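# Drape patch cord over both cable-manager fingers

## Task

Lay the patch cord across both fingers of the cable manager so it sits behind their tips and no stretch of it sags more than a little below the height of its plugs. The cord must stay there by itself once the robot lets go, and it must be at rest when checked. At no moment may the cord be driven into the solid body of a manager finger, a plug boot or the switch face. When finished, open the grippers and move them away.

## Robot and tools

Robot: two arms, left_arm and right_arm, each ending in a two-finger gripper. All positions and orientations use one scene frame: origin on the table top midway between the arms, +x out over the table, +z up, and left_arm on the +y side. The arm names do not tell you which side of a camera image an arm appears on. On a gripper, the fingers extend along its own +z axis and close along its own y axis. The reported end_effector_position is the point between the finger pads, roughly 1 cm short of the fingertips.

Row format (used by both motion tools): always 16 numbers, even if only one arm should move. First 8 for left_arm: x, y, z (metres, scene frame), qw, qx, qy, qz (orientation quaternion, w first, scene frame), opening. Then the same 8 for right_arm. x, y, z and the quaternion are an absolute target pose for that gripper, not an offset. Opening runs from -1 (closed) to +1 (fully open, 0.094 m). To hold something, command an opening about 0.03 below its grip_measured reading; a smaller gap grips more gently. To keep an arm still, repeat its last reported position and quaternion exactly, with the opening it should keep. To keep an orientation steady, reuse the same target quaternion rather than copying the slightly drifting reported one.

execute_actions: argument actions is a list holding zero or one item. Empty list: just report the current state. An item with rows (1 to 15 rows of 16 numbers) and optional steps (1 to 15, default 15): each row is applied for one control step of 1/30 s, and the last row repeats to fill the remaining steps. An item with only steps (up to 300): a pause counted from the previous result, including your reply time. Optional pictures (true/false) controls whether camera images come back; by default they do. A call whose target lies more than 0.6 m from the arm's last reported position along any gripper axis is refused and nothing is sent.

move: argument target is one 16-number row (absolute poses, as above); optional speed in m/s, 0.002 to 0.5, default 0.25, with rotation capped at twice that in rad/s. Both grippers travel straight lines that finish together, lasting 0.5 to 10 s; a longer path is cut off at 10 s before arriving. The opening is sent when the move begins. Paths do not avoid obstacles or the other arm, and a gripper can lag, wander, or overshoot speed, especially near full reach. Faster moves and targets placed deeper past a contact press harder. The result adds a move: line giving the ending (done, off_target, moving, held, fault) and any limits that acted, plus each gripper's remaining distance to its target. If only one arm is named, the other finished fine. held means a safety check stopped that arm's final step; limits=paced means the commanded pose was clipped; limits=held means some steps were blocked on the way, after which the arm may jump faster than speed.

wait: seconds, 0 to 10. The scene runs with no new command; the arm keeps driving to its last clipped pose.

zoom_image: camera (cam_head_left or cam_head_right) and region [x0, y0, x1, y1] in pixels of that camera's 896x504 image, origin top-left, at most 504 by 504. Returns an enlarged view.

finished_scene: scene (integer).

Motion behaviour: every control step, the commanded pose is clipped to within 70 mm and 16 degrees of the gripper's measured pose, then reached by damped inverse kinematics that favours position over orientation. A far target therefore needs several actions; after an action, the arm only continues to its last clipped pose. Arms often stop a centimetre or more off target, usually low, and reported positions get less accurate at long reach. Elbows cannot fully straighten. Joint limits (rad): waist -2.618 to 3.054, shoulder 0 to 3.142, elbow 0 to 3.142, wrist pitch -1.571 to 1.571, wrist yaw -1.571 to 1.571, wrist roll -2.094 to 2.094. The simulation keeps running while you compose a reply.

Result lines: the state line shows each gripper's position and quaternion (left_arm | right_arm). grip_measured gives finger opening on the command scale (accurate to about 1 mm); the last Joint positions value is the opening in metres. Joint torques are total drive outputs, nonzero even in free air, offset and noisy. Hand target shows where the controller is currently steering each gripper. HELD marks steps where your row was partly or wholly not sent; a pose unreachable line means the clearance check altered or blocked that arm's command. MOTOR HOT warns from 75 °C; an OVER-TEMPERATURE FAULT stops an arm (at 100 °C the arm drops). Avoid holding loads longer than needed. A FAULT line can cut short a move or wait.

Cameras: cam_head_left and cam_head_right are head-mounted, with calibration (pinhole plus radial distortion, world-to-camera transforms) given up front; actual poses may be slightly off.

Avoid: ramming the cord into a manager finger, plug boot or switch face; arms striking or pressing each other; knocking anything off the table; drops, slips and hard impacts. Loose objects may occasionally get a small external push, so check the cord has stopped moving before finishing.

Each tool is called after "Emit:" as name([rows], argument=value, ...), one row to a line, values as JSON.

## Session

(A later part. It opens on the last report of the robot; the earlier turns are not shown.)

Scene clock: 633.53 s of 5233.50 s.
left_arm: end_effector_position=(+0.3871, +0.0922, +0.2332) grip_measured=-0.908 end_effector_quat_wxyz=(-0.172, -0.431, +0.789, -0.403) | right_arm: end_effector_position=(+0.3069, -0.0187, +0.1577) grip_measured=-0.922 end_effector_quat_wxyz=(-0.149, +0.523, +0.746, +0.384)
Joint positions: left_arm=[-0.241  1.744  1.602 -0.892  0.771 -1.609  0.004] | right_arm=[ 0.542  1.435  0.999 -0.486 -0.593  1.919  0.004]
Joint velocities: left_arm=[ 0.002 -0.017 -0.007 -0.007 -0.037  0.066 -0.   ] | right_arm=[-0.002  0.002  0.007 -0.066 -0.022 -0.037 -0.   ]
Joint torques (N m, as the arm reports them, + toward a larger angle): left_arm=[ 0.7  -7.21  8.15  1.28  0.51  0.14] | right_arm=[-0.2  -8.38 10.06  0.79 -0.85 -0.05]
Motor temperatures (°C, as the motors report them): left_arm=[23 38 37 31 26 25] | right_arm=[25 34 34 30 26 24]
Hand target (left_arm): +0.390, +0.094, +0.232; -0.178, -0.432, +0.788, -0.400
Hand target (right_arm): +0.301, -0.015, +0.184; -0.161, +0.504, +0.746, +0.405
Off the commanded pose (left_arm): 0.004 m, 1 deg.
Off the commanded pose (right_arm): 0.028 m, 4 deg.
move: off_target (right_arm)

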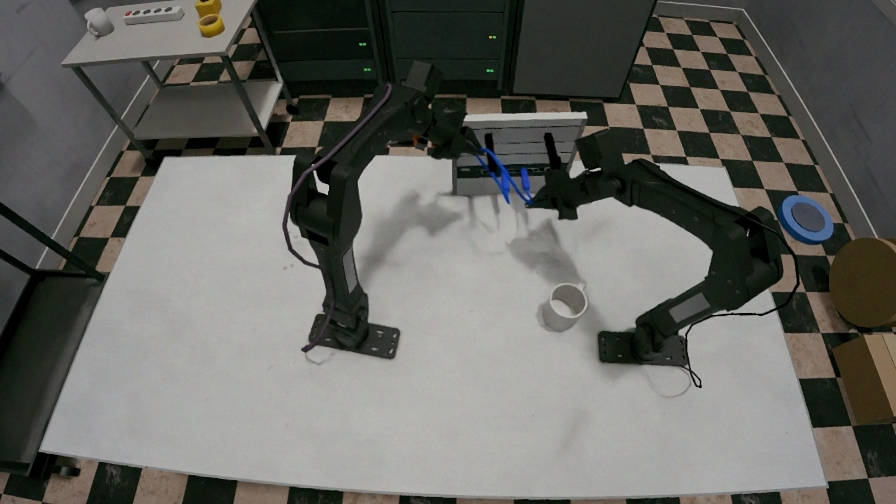

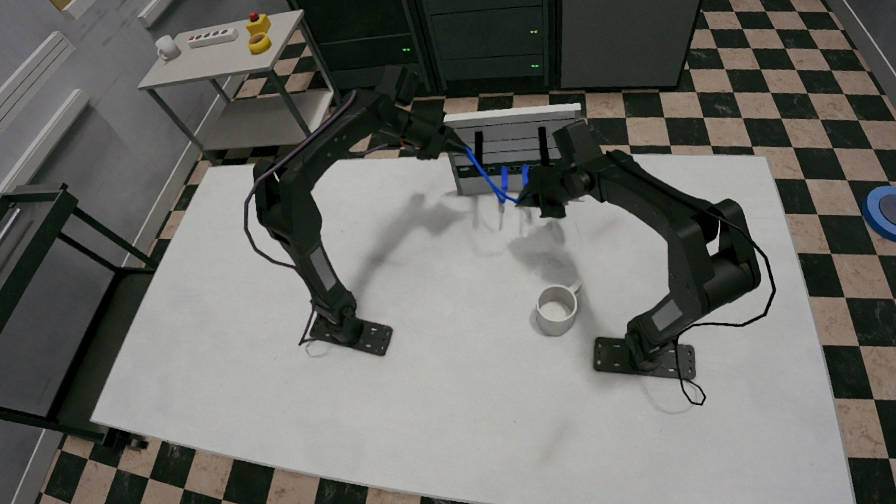

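Emit:
move(target=[0.39,0.094,0.232,-0.178,-0.432,0.789,-0.400,-0.95,0.305,-0.005,0.215,-0.162,0.503,0.745,0.404,-0.96], speed=0.015)

Emit:
zoom_image(camera="cam_head_right", region=[420,110,620,260])

Emit:
zoom_image(camera="cam_head_left", region=[440,110,640,260])

Scene clock: 641.00 s of 5233.50 s.
left_arm: end_effector_position=(+0.3870, +0.0922, +0.2331) grip_measured=-0.908 end_effector_quat_wxyz=(-0.172, -0.431, +0.789, -0.403) | right_arm: end_effector_position=(+0.3217, -0.0244, +0.1722) grip_measured=-0.922 end_effector_quat_wxyz=(-0.119, +0.544, +0.745, +0.367)
Joint positions: left_arm=[-0.241  1.744  1.602 -0.893  0.771 -1.609  0.004] | right_arm=[ 0.542  1.457  1.11  -0.592 -0.514  1.922  0.004]
Joint velocities: left_arm=[ 0.007 -0.007 -0.007 -0.007 -0.022  0.051 -0.   ] | right_arm=[-0.007  0.012 -0.002 -0.051 -0.066  0.051 -0.   ]
Joint torques (N m, as the arm reports them, + toward a larger angle): left_arm=[ 0.77 -7.16  8.12  1.34  0.52  0.12] | right_arm=[ 1.56 -8.72 12.03  0.79 -1.56  0.1 ]
Motor temperatures (°C, as the motors report them): left_arm=[23 38 37 31 26 25] | right_arm=[25 35 36 30 27 24]
Hand target (left_arm): +0.390, +0.094, +0.232; -0.178, -0.432, +0.788, -0.400
Hand target (right_arm): +0.305, -0.007, +0.214; -0.160, +0.503, +0.746, +0.405
Off the commanded pose (left_arm): 0.004 m, 1 deg.
Off the commanded pose (right_arm): 0.050 m, 8 deg.
After step 90, 0.27 s passed at rest.
move: off_target (right_arm)

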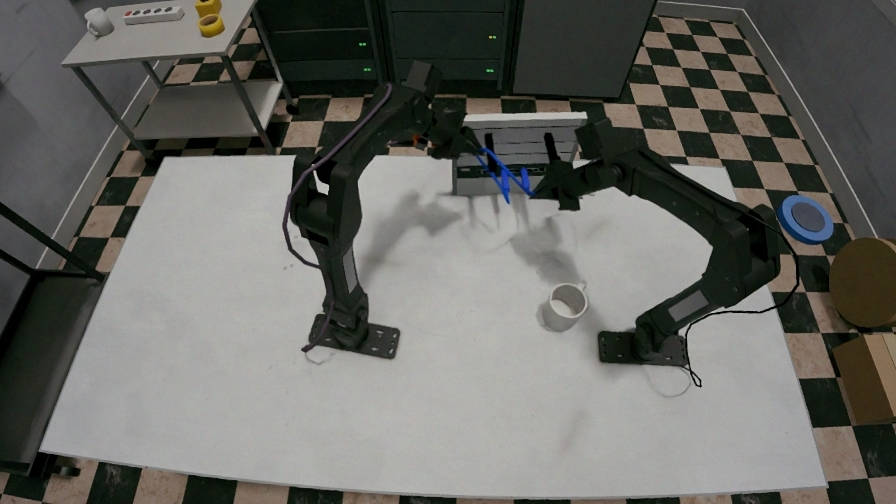

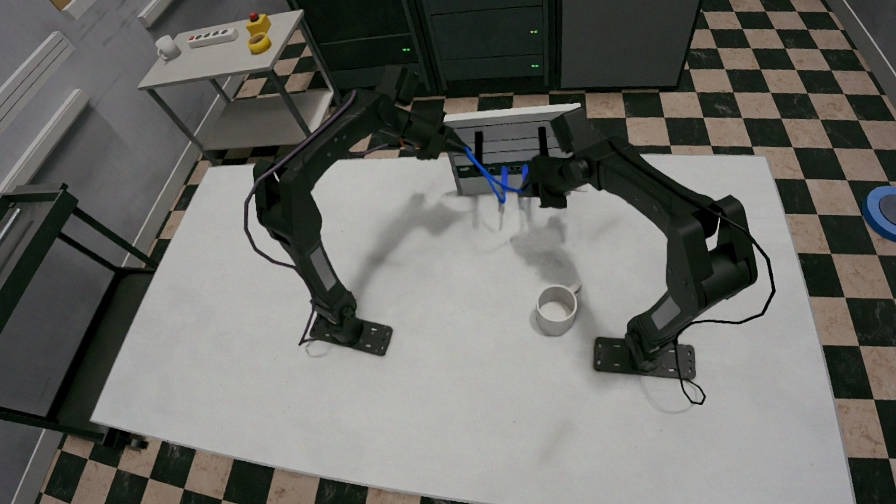

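Region (420, 110, 620, 260) of cam_head_right's 896x504 image, scaled by 2.520, with more detail than that image has; it fills the top 378 rows of this view, and the rest is white.

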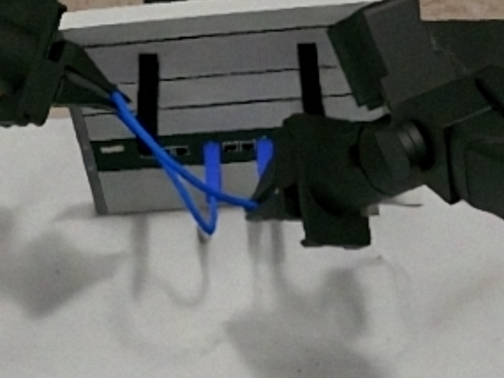

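Region (440, 110, 640, 260) of cam_head_left's 896x504 image, scaled by 2.520, with more detail than that image has; it fills the top 378 rows of this view, and the rest is white.

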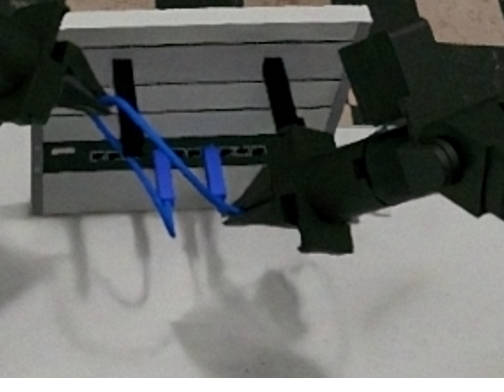

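Emit:
move(target=[0.39,0.094,0.232,-0.178,-0.432,0.789,-0.400,-0.95,0.315,-0.022,0.165,-0.162,0.503,0.745,0.404,-0.885], speed=0.01)

Emit:
zoom_image(camera="cam_head_right", region=[420,110,620,260])

Emit:
zoom_image(camera="cam_head_left", region=[440,110,640,260])

Scene clock: 649.23 s of 5233.50 s.
left_arm: end_effector_position=(+0.3871, +0.0922, +0.2332) grip_measured=-0.908 end_effector_quat_wxyz=(-0.172, -0.431, +0.789, -0.403) | right_arm: end_effector_position=(+0.3145, -0.0206, +0.1632) grip_measured=-0.884 end_effector_quat_wxyz=(-0.161, +0.510, +0.747, +0.396)
Joint positions: left_arm=[-0.241  1.744  1.602 -0.892  0.771 -1.609  0.004] | right_arm=[ 0.504  1.46   1.027 -0.494 -0.654  1.875  0.005]
Joint velocities: left_arm=[ 0.002 -0.007 -0.022  0.037  0.051  0.007 -0.   ] | right_arm=[-0.002 -0.002 -0.002  0.007 -0.066 -0.022 -0.001]
Joint torques (N m, as the arm reports them, + toward a larger angle): left_arm=[ 0.68 -7.21  8.21  1.3   0.53  0.14] | right_arm=[-1.04 -6.48  5.95  1.24 -0.51 -0.07]
Motor temperatures (°C, as the motors report them): left_arm=[23 39 37 31 26 25] | right_arm=[25 35 35 30 27 24]
Hand target (left_arm): +0.390, +0.094, +0.232; -0.178, -0.432, +0.788, -0.400
Hand target (right_arm): +0.315, -0.022, +0.165; -0.162, +0.504, +0.746, +0.404
Off the commanded pose (left_arm): 0.004 m, 1 deg.
Off the commanded pose (right_arm): 0.002 m, 1 deg.
move: done

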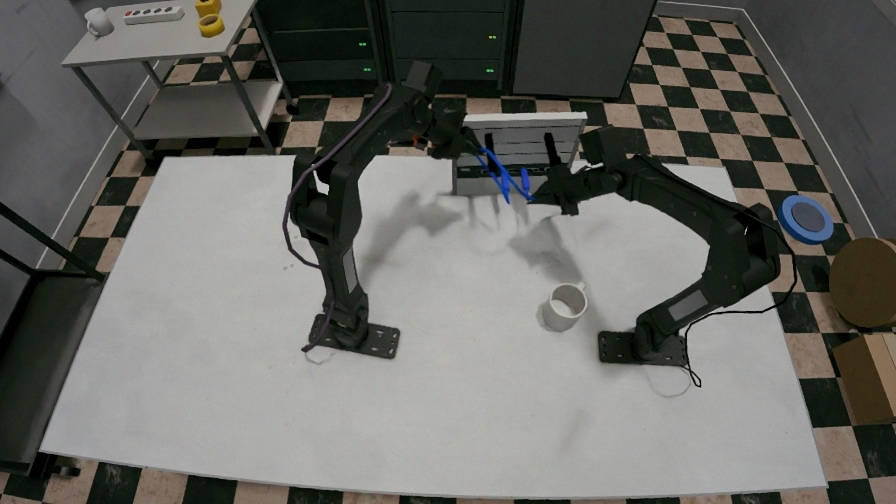

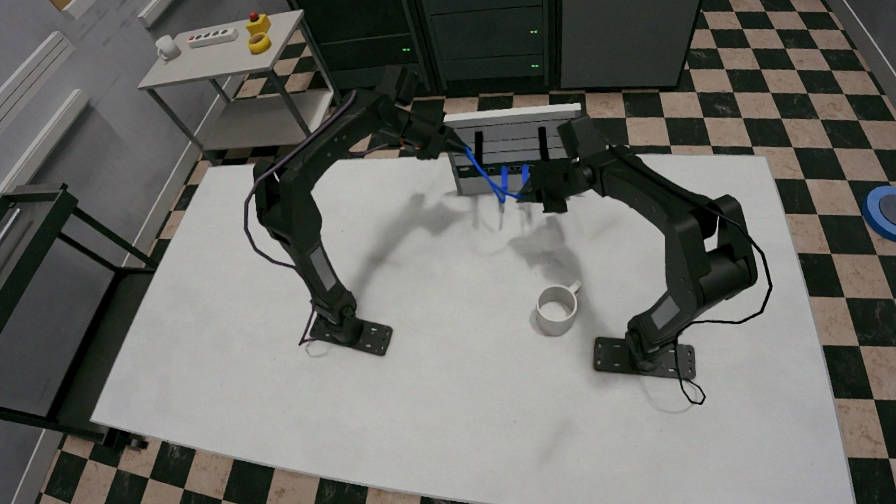

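Region (420, 110, 620, 260) of cam_head_right's 896x504 image, scaled by 2.520, with more detail than that image has; it fills the top 378 rows of this view, and the rest is white.

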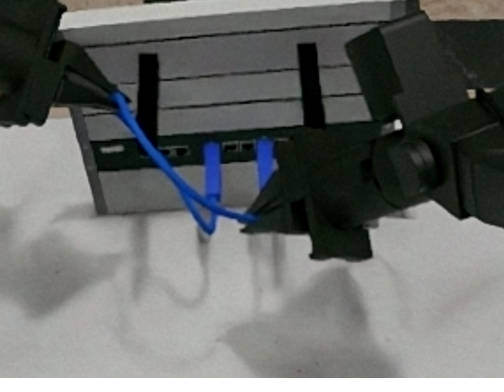

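Region (440, 110, 640, 260) of cam_head_left's 896x504 image, scaled by 2.520, with more detail than that image has; it fills the top 378 rows of this view, and the rest is white.

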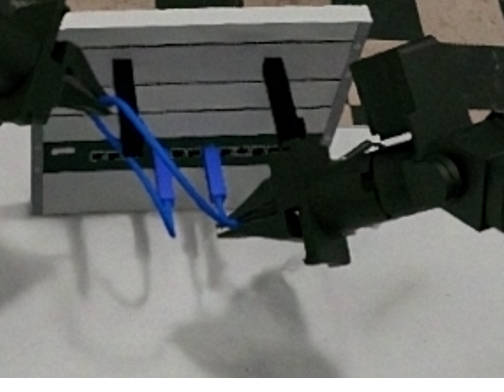

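Emit:
move(target=[0.39,0.094,0.232,-0.178,-0.432,0.789,-0.400,-0.95,0.305,-0.01,0.20,-0.162,0.503,0.745,0.404,-0.875], speed=0.01)

Emit:
zoom_image(camera="cam_head_right", region=[420,110,620,260])

Emit:
zoom_image(camera="cam_head_left", region=[440,110,640,260])

Scene clock: 654.50 s of 5233.50 s.
left_arm: end_effector_position=(+0.3869, +0.0923, +0.2331) grip_measured=-0.908 end_effector_quat_wxyz=(-0.172, -0.431, +0.789, -0.403) | right_arm: end_effector_position=(+0.3139, -0.0195, +0.1678) grip_measured=-0.876 end_effector_quat_wxyz=(-0.153, +0.530, +0.744, +0.377)
Joint positions: left_arm=[-0.241  1.744  1.602 -0.893  0.771 -1.609  0.004] | right_arm=[ 0.529  1.46   1.073 -0.556 -0.598  1.913  0.006]
Joint velocities: left_arm=[ 0.007 -0.012 -0.007  0.037 -0.022  0.051 -0.001] | right_arm=[-0.017 -0.002  0.017 -0.022  0.007  0.022 -0.001]
Joint torques (N m, as the arm reports them, + toward a larger angle): left_arm=[ 0.7  -7.15  8.11  1.28  0.52  0.14] | right_arm=[ 1.46 -9.05 10.27  0.88 -0.79  0.05]
Motor temperatures (°C, as the motors report them): left_arm=[23 39 37 31 26 25] | right_arm=[25 36 36 30 27 24]
Hand target (left_arm): +0.390, +0.094, +0.232; -0.178, -0.432, +0.788, -0.400
Hand target (right_arm): +0.305, -0.010, +0.199; -0.162, +0.503, +0.746, +0.405
Off the commanded pose (left_arm): 0.004 m, 1 deg.
Off the commanded pose (right_arm): 0.035 m, 4 deg.
move: off_target (right_arm)

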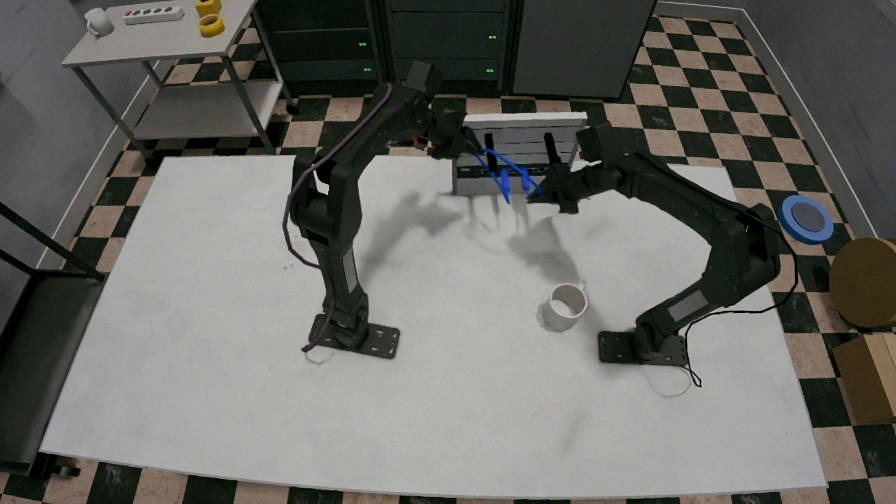

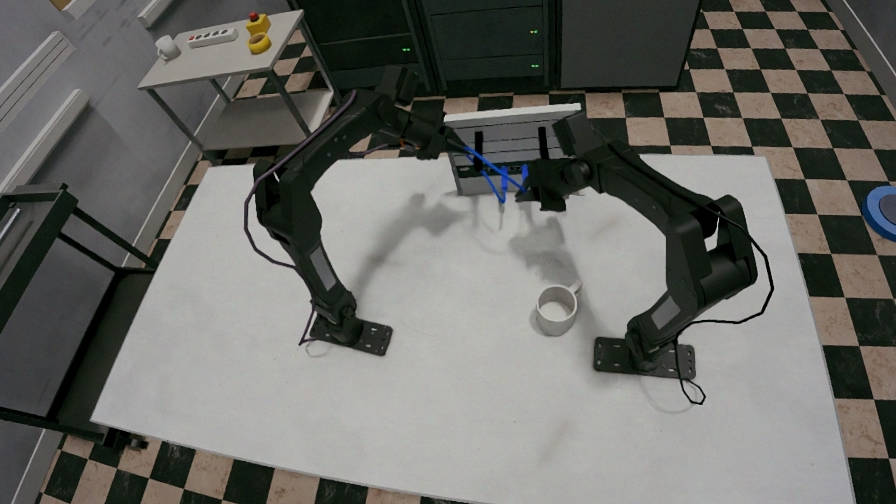

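Region (420, 110, 620, 260) of cam_head_right's 896x504 image, scaled by 2.520, with more detail than that image has; it fills the top 378 rows of this view, and the rest is white.

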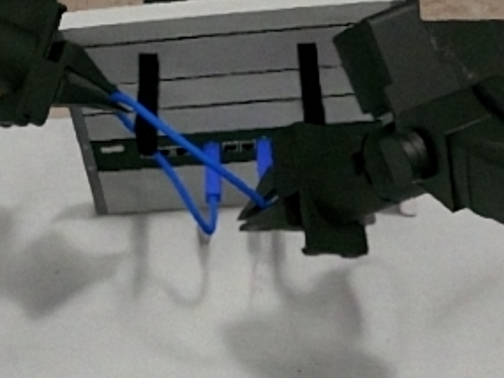

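Region (440, 110, 640, 260) of cam_head_left's 896x504 image, scaled by 2.520, with more detail than that image has; it fills the top 378 rows of this view, and the rest is white.

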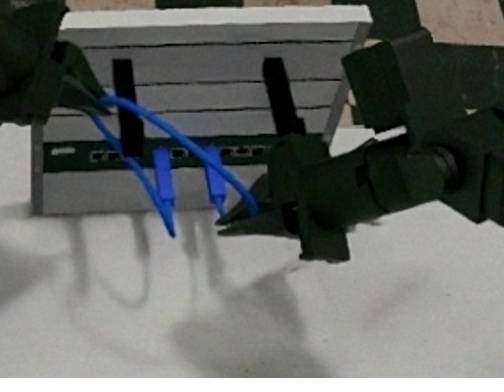

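Emit:
move(target=[0.39,0.094,0.232,-0.178,-0.432,0.789,-0.400,-0.95,0.285,-0.01,0.16,-0.162,0.503,0.745,0.404,-0.95], speed=0.012)

Emit:
zoom_image(camera="cam_head_right", region=[420,110,620,260])

Emit:
zoom_image(camera="cam_head_left", region=[440,110,640,260])

Scene clock: 659.60 s of 5233.50 s.
left_arm: end_effector_position=(+0.3868, +0.0922, +0.2331) grip_measured=-0.908 end_effector_quat_wxyz=(-0.172, -0.431, +0.789, -0.403) | right_arm: end_effector_position=(+0.2993, -0.0153, +0.1493) grip_measured=-0.933 end_effector_quat_wxyz=(-0.146, +0.521, +0.743, +0.394)
Joint positions: left_arm=[-0.241  1.744  1.602 -0.893  0.772 -1.609  0.004] | right_arm=[ 0.566  1.406  0.925 -0.403 -0.578  1.949  0.003]
Joint velocities: left_arm=[ 0.002  0.002 -0.007 -0.037 -0.007  0.022 -0.   ] | right_arm=[-0.022 -0.012  0.002  0.051  0.051  0.007  0.   ]
Joint torques (N m, as the arm reports them, + toward a larger angle): left_arm=[ 0.68 -7.2   8.16  1.31  0.53  0.12] | right_arm=[ 1.6  -8.2   5.94  1.09 -0.7   0.06]
Motor temperatures (°C, as the motors report them): left_arm=[23 39 37 31 26 25] | right_arm=[25 36 35 30 27 24]
Hand target (left_arm): +0.390, +0.094, +0.232; -0.178, -0.432, +0.788, -0.400
Hand target (right_arm): +0.286, -0.010, +0.160; -0.162, +0.504, +0.746, +0.404
Off the commanded pose (left_arm): 0.004 m, 1 deg.
Off the commanded pose (right_arm): 0.019 m, 3 deg.
move: off_target (right_arm)

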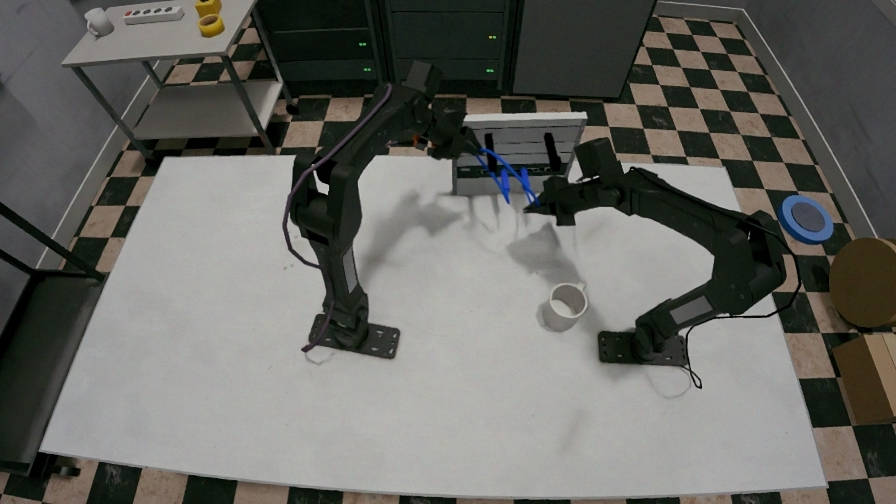

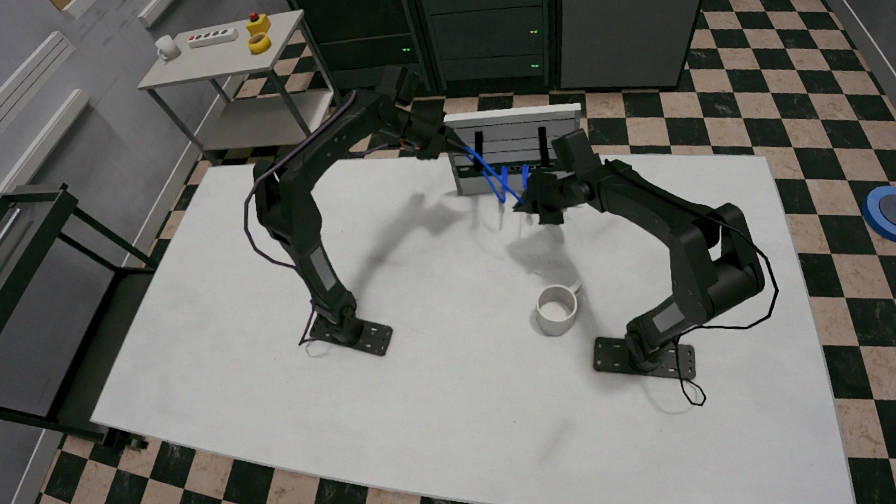

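Region (420, 110, 620, 260) of cam_head_right's 896x504 image, scaled by 2.520, with more detail than that image has; it fills the top 378 rows of this view, and the rest is white.

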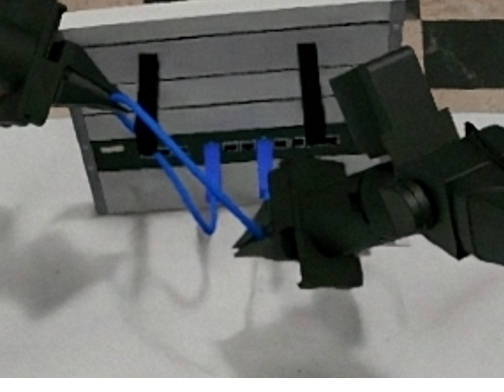

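Region (440, 110, 640, 260) of cam_head_left's 896x504 image, scaled by 2.520, with more detail than that image has; it fills the top 378 rows of this view, and the rest is white.

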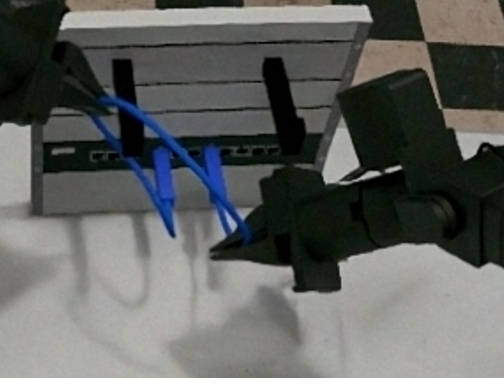

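Emit:
move(target=[0.39,0.094,0.232,-0.178,-0.432,0.789,-0.400,-0.95,0.288,0.0,0.205,-0.162,0.503,0.745,0.404,-0.88], speed=0.012)

Emit:
zoom_image(camera="cam_head_right", region=[420,110,620,260])

Emit:
zoom_image(camera="cam_head_left", region=[440,110,640,260])

Scene clock: 666.57 s of 5233.50 s.
left_arm: end_effector_position=(+0.3869, +0.0922, +0.2331) grip_measured=-0.908 end_effector_quat_wxyz=(-0.172, -0.431, +0.789, -0.403) | right_arm: end_effector_position=(+0.3126, -0.0225, +0.1674) grip_measured=-0.880 end_effector_quat_wxyz=(-0.107, +0.547, +0.740, +0.376)
Joint positions: left_arm=[-0.241  1.744  1.602 -0.893  0.772 -1.609  0.004] | right_arm=[ 0.574  1.406  1.034 -0.523 -0.476  1.965  0.006]
Joint velocities: left_arm=[ 0.002  0.007  0.007 -0.022 -0.037  0.037 -0.   ] | right_arm=[-0.002 -0.012  0.022  0.007 -0.007 -0.022  0.   ]
Joint torques (N m, as the arm reports them, + toward a larger angle): left_arm=[ 0.72 -7.17  8.17  1.29  0.53  0.12] | right_arm=[ 2.77 -8.24 11.45  0.8  -1.63  0.11]
Motor temperatures (°C, as the motors report them): left_arm=[23 39 37 31 26 25] | right_arm=[25 37 36 30 27 24]
Hand target (left_arm): +0.390, +0.094, +0.232; -0.178, -0.432, +0.788, -0.400
Hand target (right_arm): +0.289, -0.002, +0.204; -0.160, +0.504, +0.746, +0.405
Off the commanded pose (left_arm): 0.004 m, 1 deg.
Off the commanded pose (right_arm): 0.050 m, 9 deg.
move: off_target (right_arm)

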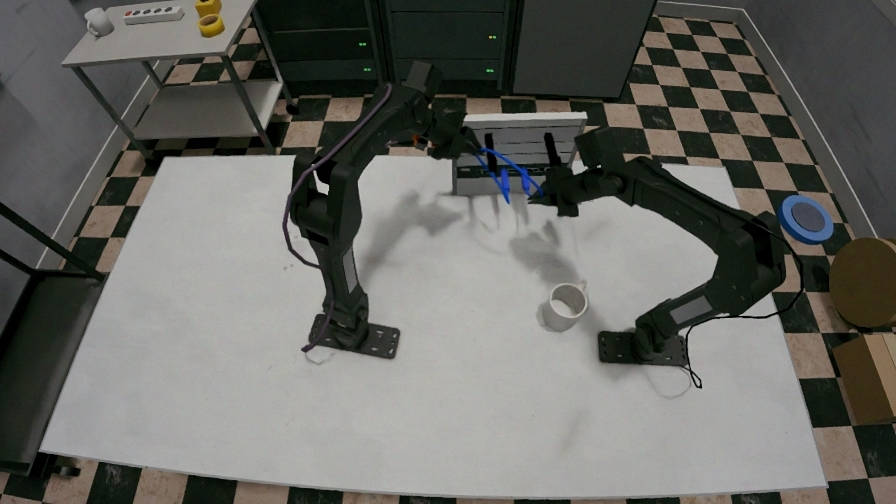

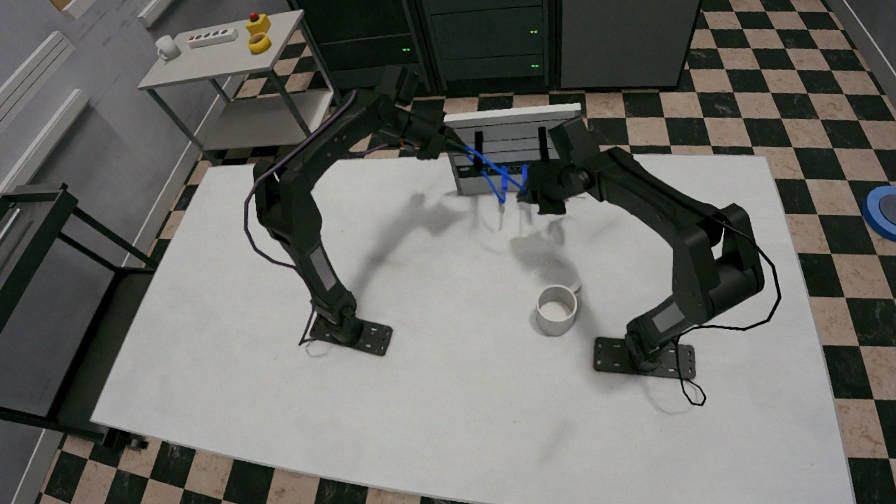

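Region (420, 110, 620, 260) of cam_head_right's 896x504 image, scaled by 2.520, with more detail than that image has; it fills the top 378 rows of this view, and the rest is white.

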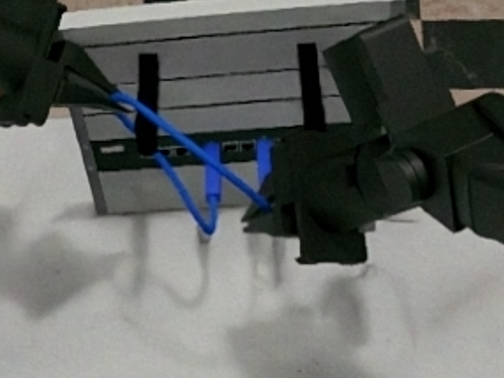

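Region (440, 110, 640, 260) of cam_head_left's 896x504 image, scaled by 2.520, with more detail than that image has; it fills the top 378 rows of this view, and the rest is white.

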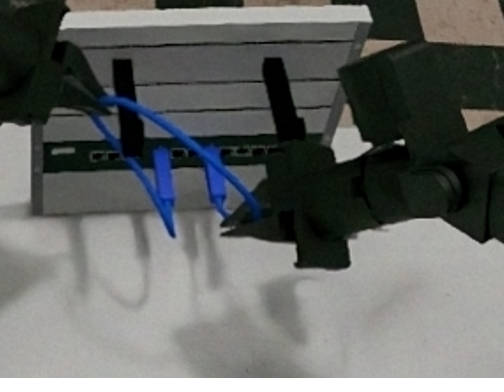

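Emit:
move(target=[0.39,0.094,0.232,-0.178,-0.432,0.789,-0.400,-0.95,0.305,-0.022,0.155,-0.162,0.503,0.745,0.404,-0.6], speed=0.012)

Emit:
zoom_image(camera="cam_head_right", region=[440,140,600,260])

Emit:
zoom_image(camera="cam_head_left", region=[460,140,620,260])

Scene clock: 674.43 s of 5233.50 s.
left_arm: end_effector_position=(+0.3868, +0.0922, +0.2331) grip_measured=-0.908 end_effector_quat_wxyz=(-0.172, -0.431, +0.789, -0.403) | right_arm: end_effector_position=(+0.3032, -0.0203, +0.1624) grip_measured=-0.602 end_effector_quat_wxyz=(-0.158, +0.503, +0.746, +0.406)
Joint positions: left_arm=[-0.241  1.744  1.602 -0.893  0.772 -1.609  0.004] | right_arm=[ 0.52   1.407  0.961 -0.445 -0.65   1.892  0.019]
Joint velocities: left_arm=[ 0.002  0.002 -0.012 -0.066  0.022  0.066  0.   ] | right_arm=[ 0.002  0.017 -0.002 -0.007 -0.022 -0.051 -0.   ]
Joint torques (N m, as the arm reports them, + toward a larger angle): left_arm=[ 0.64 -7.18  8.22  1.28  0.52  0.13] | right_arm=[-1.08 -4.54  5.81  1.26 -0.44 -0.12]
Motor temperatures (°C, as the motors report them): left_arm=[23 39 37 31 26 25] | right_arm=[25 35 35 30 27 24]
Hand target (left_arm): +0.390, +0.094, +0.232; -0.178, -0.432, +0.788, -0.400
Hand target (right_arm): +0.305, -0.022, +0.155; -0.162, +0.504, +0.746, +0.404
Off the commanded pose (left_arm): 0.004 m, 1 deg.
Off the commanded pose (right_arm): 0.008 m, 1 deg.
move: done

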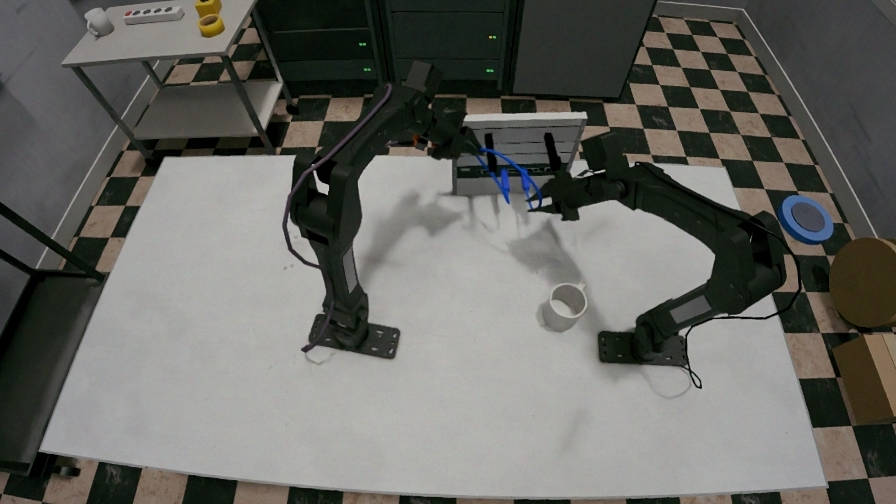

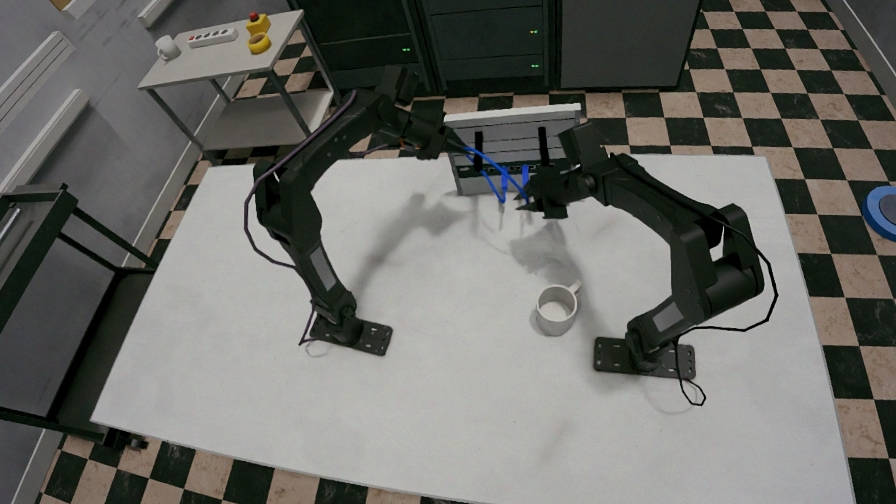

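Region (440, 140, 600, 260) of cam_head_right's 896x504 image, scaled by 3.150, with more detail than that image has; it fills the top 378 rows of this view, and the rest is white.

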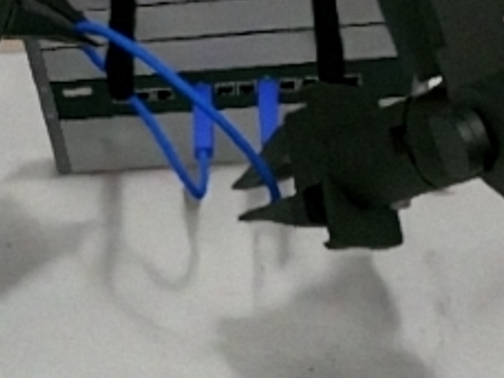

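Region (460, 140, 620, 260) of cam_head_left's 896x504 image, scaled by 3.150, with more detail than that image has; it fills the top 378 rows of this view, and the rest is white.

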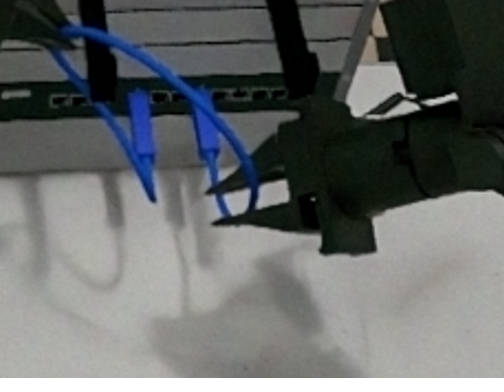

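Emit:
move(target=[0.39,0.094,0.232,-0.178,-0.432,0.789,-0.400,-0.95,0.285,-0.005,0.195,-0.162,0.503,0.745,0.404,-0.6], speed=0.012)

Emit:
zoom_image(camera="cam_head_right", region=[440,120,600,240])

Emit:
zoom_image(camera="cam_head_left", region=[460,120,620,240])

Scene clock: 681.57 s of 5233.50 s.
left_arm: end_effector_position=(+0.3868, +0.0922, +0.2331) grip_measured=-0.908 end_effector_quat_wxyz=(-0.172, -0.431, +0.789, -0.403) | right_arm: end_effector_position=(+0.2850, -0.0082, +0.1738) grip_measured=-0.602 end_effector_quat_wxyz=(-0.171, +0.516, +0.745, +0.386)
Joint positions: left_arm=[-0.241  1.744  1.602 -0.893  0.772 -1.609  0.004] | right_arm=[ 0.591  1.382  1.005 -0.525 -0.609  1.968  0.019]
Joint velocities: left_arm=[-0.007 -0.002 -0.002 -0.007  0.022 -0.037  0.   ] | right_arm=[-0.012 -0.007  0.002 -0.066  0.007  0.037  0.001]
Joint torques (N m, as the arm reports them, + toward a larger angle): left_arm=[ 0.69 -7.2   8.22  1.3   0.53  0.14] | right_arm=[ 0.85 -7.37  9.91  1.04 -0.22  0.  ]
Motor temperatures (°C, as the motors report them): left_arm=[23 39 37 31 26 25] | right_arm=[25 35 36 30 27 24]
Hand target (left_arm): +0.390, +0.094, +0.232; -0.178, -0.432, +0.788, -0.400
Hand target (right_arm): +0.285, -0.005, +0.195; -0.162, +0.504, +0.746, +0.405
Off the commanded pose (left_arm): 0.004 m, 1 deg.
Off the commanded pose (right_arm): 0.021 m, 3 deg.
After step 90, 0.40 s passed at rest.
move: off_target (right_arm)

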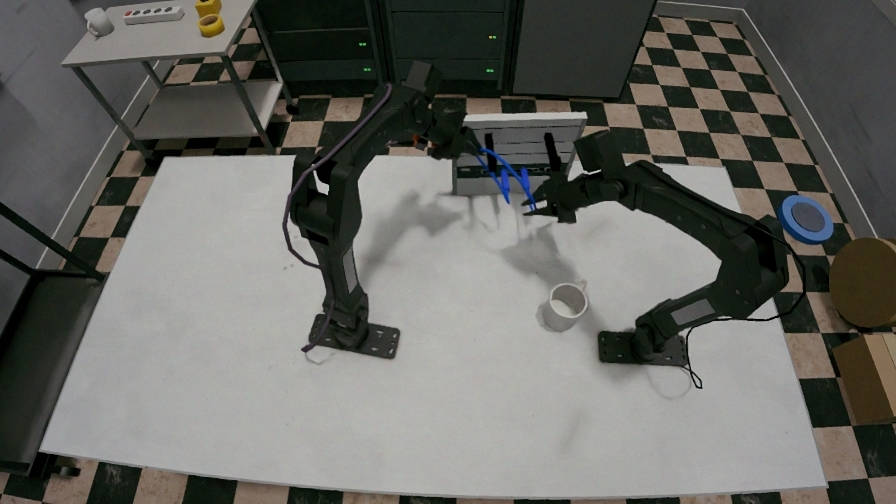

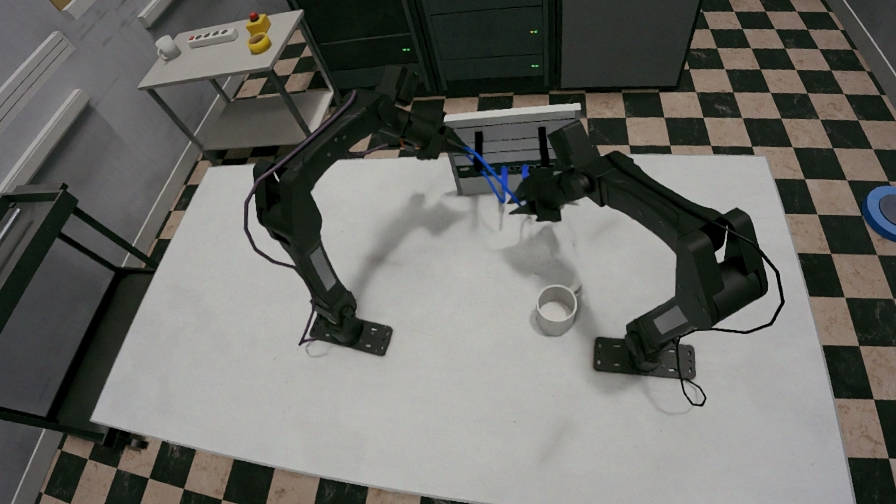

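Region (440, 120, 600, 240) of cam_head_right's 896x504 image, scaled by 3.150, with more detail than that image has; it fills the top 378 rows of this view, and the rest is white.

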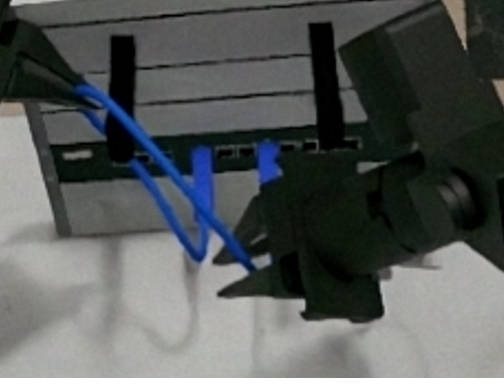

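Region (460, 120, 620, 240) of cam_head_left's 896x504 image, scaled by 3.150, with more detail than that image has; it fills the top 378 rows of this view, and the rest is white.

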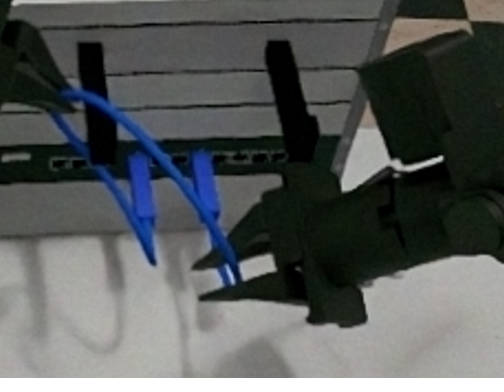

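Emit:
move(target=[0.39,0.094,0.232,-0.178,-0.432,0.789,-0.400,-0.95,0.28,0.005,0.23,-0.162,0.503,0.745,0.404,-0.6], speed=0.012)

Emit:
zoom_image(camera="cam_head_right", region=[440,120,600,240])

Emit:
zoom_image(camera="cam_head_left", region=[460,120,620,240])

Scene clock: 687.70 s of 5233.50 s.
left_arm: end_effector_position=(+0.3868, +0.0922, +0.2331) grip_measured=-0.908 end_effector_quat_wxyz=(-0.172, -0.431, +0.789, -0.403) | right_arm: end_effector_position=(+0.2827, +0.0030, +0.2093) grip_measured=-0.602 end_effector_quat_wxyz=(-0.170, +0.516, +0.745, +0.387)
Joint positions: left_arm=[-0.241  1.744  1.602 -0.893  0.772 -1.609  0.004] | right_arm=[ 0.632  1.382  1.142 -0.638 -0.581  2.007  0.019]
Joint velocities: left_arm=[ 0.007  0.007  0.002 -0.051  0.007 -0.022 -0.   ] | right_arm=[-0.002 -0.002 -0.002  0.022 -0.081 -0.007  0.001]
Joint torques (N m, as the arm reports them, + toward a larger angle): left_arm=[ 0.7  -7.17  8.11  1.26  0.51  0.12] | right_arm=[ 0.88 -7.42  9.77  1.06 -0.21  0.04]
Motor temperatures (°C, as the motors report them): left_arm=[23 39 37 31 26 25] | right_arm=[25 35 37 30 26 24]
Hand target (left_arm): +0.390, +0.094, +0.232; -0.178, -0.432, +0.788, -0.400
Hand target (right_arm): +0.281, +0.005, +0.230; -0.162, +0.504, +0.746, +0.405
Off the commanded pose (left_arm): 0.004 m, 1 deg.
Off the commanded pose (right_arm): 0.021 m, 3 deg.
move: off_target (right_arm)

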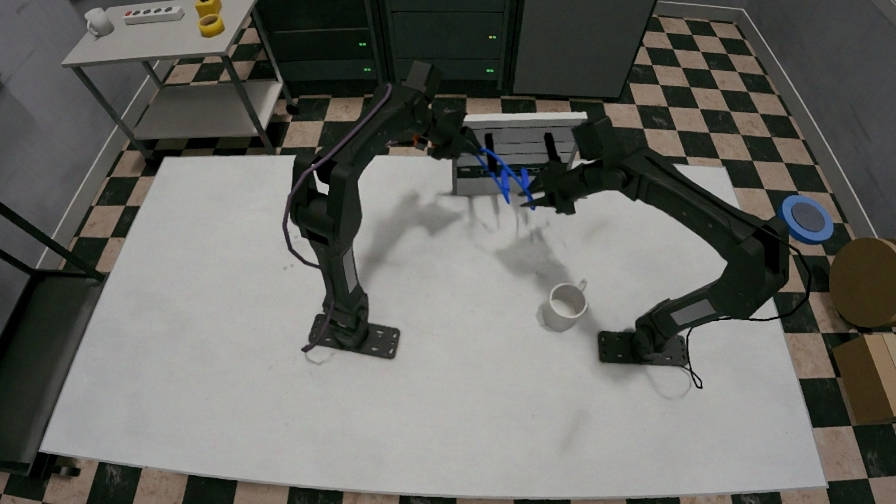

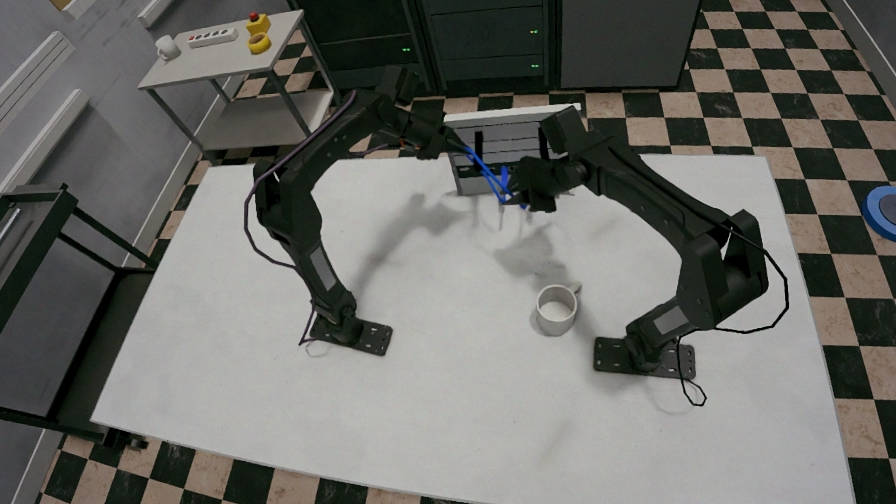

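Region (440, 120, 600, 240) of cam_head_right's 896x504 image, scaled by 3.150, with more detail than that image has; it fills the top 378 rows of this view, and the rest is white.

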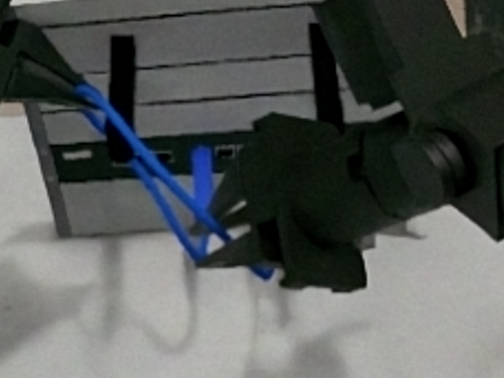

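Region (460, 120, 620, 240) of cam_head_left's 896x504 image, scaled by 3.150, with more detail than that image has; it fills the top 378 rows of this view, and the rest is white.

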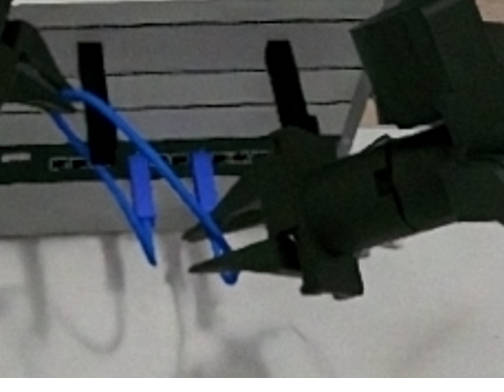

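Emit:
move(target=[0.39,0.094,0.232,-0.178,-0.432,0.789,-0.400,-0.95,0.284,0.004,0.222,-0.162,0.503,0.745,0.404,-0.96], speed=0.01)

Emit:
zoom_image(camera="cam_head_right", region=[440,120,600,240])

Emit:
zoom_image(camera="cam_head_left", region=[460,120,620,240])

Scene clock: 691.47 s of 5233.50 s.
left_arm: end_effector_position=(+0.3866, +0.0922, +0.2331) grip_measured=-0.908 end_effector_quat_wxyz=(-0.173, -0.431, +0.789, -0.402) | right_arm: end_effector_position=(+0.2824, +0.0028, +0.2090) grip_measured=-0.930 end_effector_quat_wxyz=(-0.170, +0.517, +0.745, +0.386)
Joint positions: left_arm=[-0.241  1.744  1.602 -0.894  0.772 -1.609  0.004] | right_arm=[ 0.632  1.382  1.142 -0.64  -0.58   2.007  0.003]
Joint velocities: left_arm=[-0.007  0.002  0.007 -0.007 -0.037 -0.037 -0.001] | right_arm=[-0.022 -0.002  0.017 -0.037  0.037  0.037 -0.001]
Joint torques (N m, as the arm reports them, + toward a larger angle): left_arm=[ 0.72 -7.19  8.23  1.3   0.5   0.12] | right_arm=[-0.16 -6.79  7.97  1.25 -0.3  -0.1 ]
Motor temperatures (°C, as the motors report them): left_arm=[23 39 37 31 26 25] | right_arm=[25 35 36 30 26 24]
Hand target (left_arm): +0.390, +0.094, +0.232; -0.178, -0.432, +0.788, -0.400
Hand target (right_arm): +0.284, +0.004, +0.222; -0.162, +0.504, +0.746, +0.404
Off the commanded pose (left_arm): 0.004 m, 1 deg.
Off the commanded pose (right_arm): 0.013 m, 3 deg.
move: off_target (right_arm)

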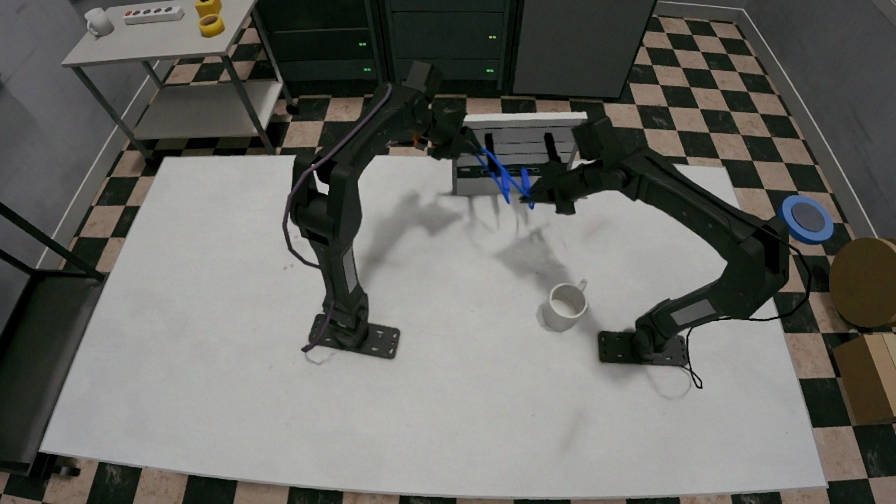

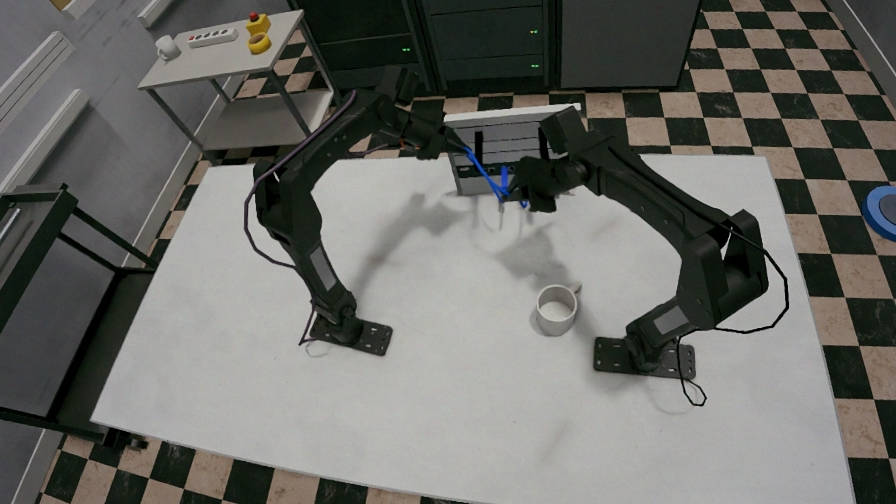

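Region (440, 120, 600, 240) of cam_head_right's 896x504 image, scaled by 3.150, with more detail than that image has; it fills the top 378 rows of this view, and the rest is white.

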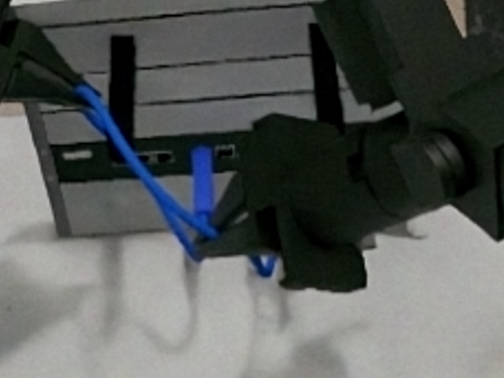

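Region (460, 120, 620, 240) of cam_head_left's 896x504 image, scaled by 3.150, with more detail than that image has; it fills the top 378 rows of this view, and the rest is white.

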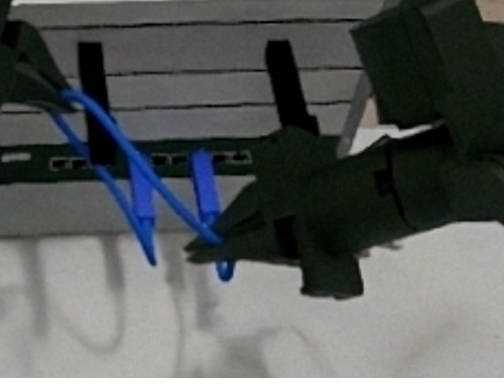

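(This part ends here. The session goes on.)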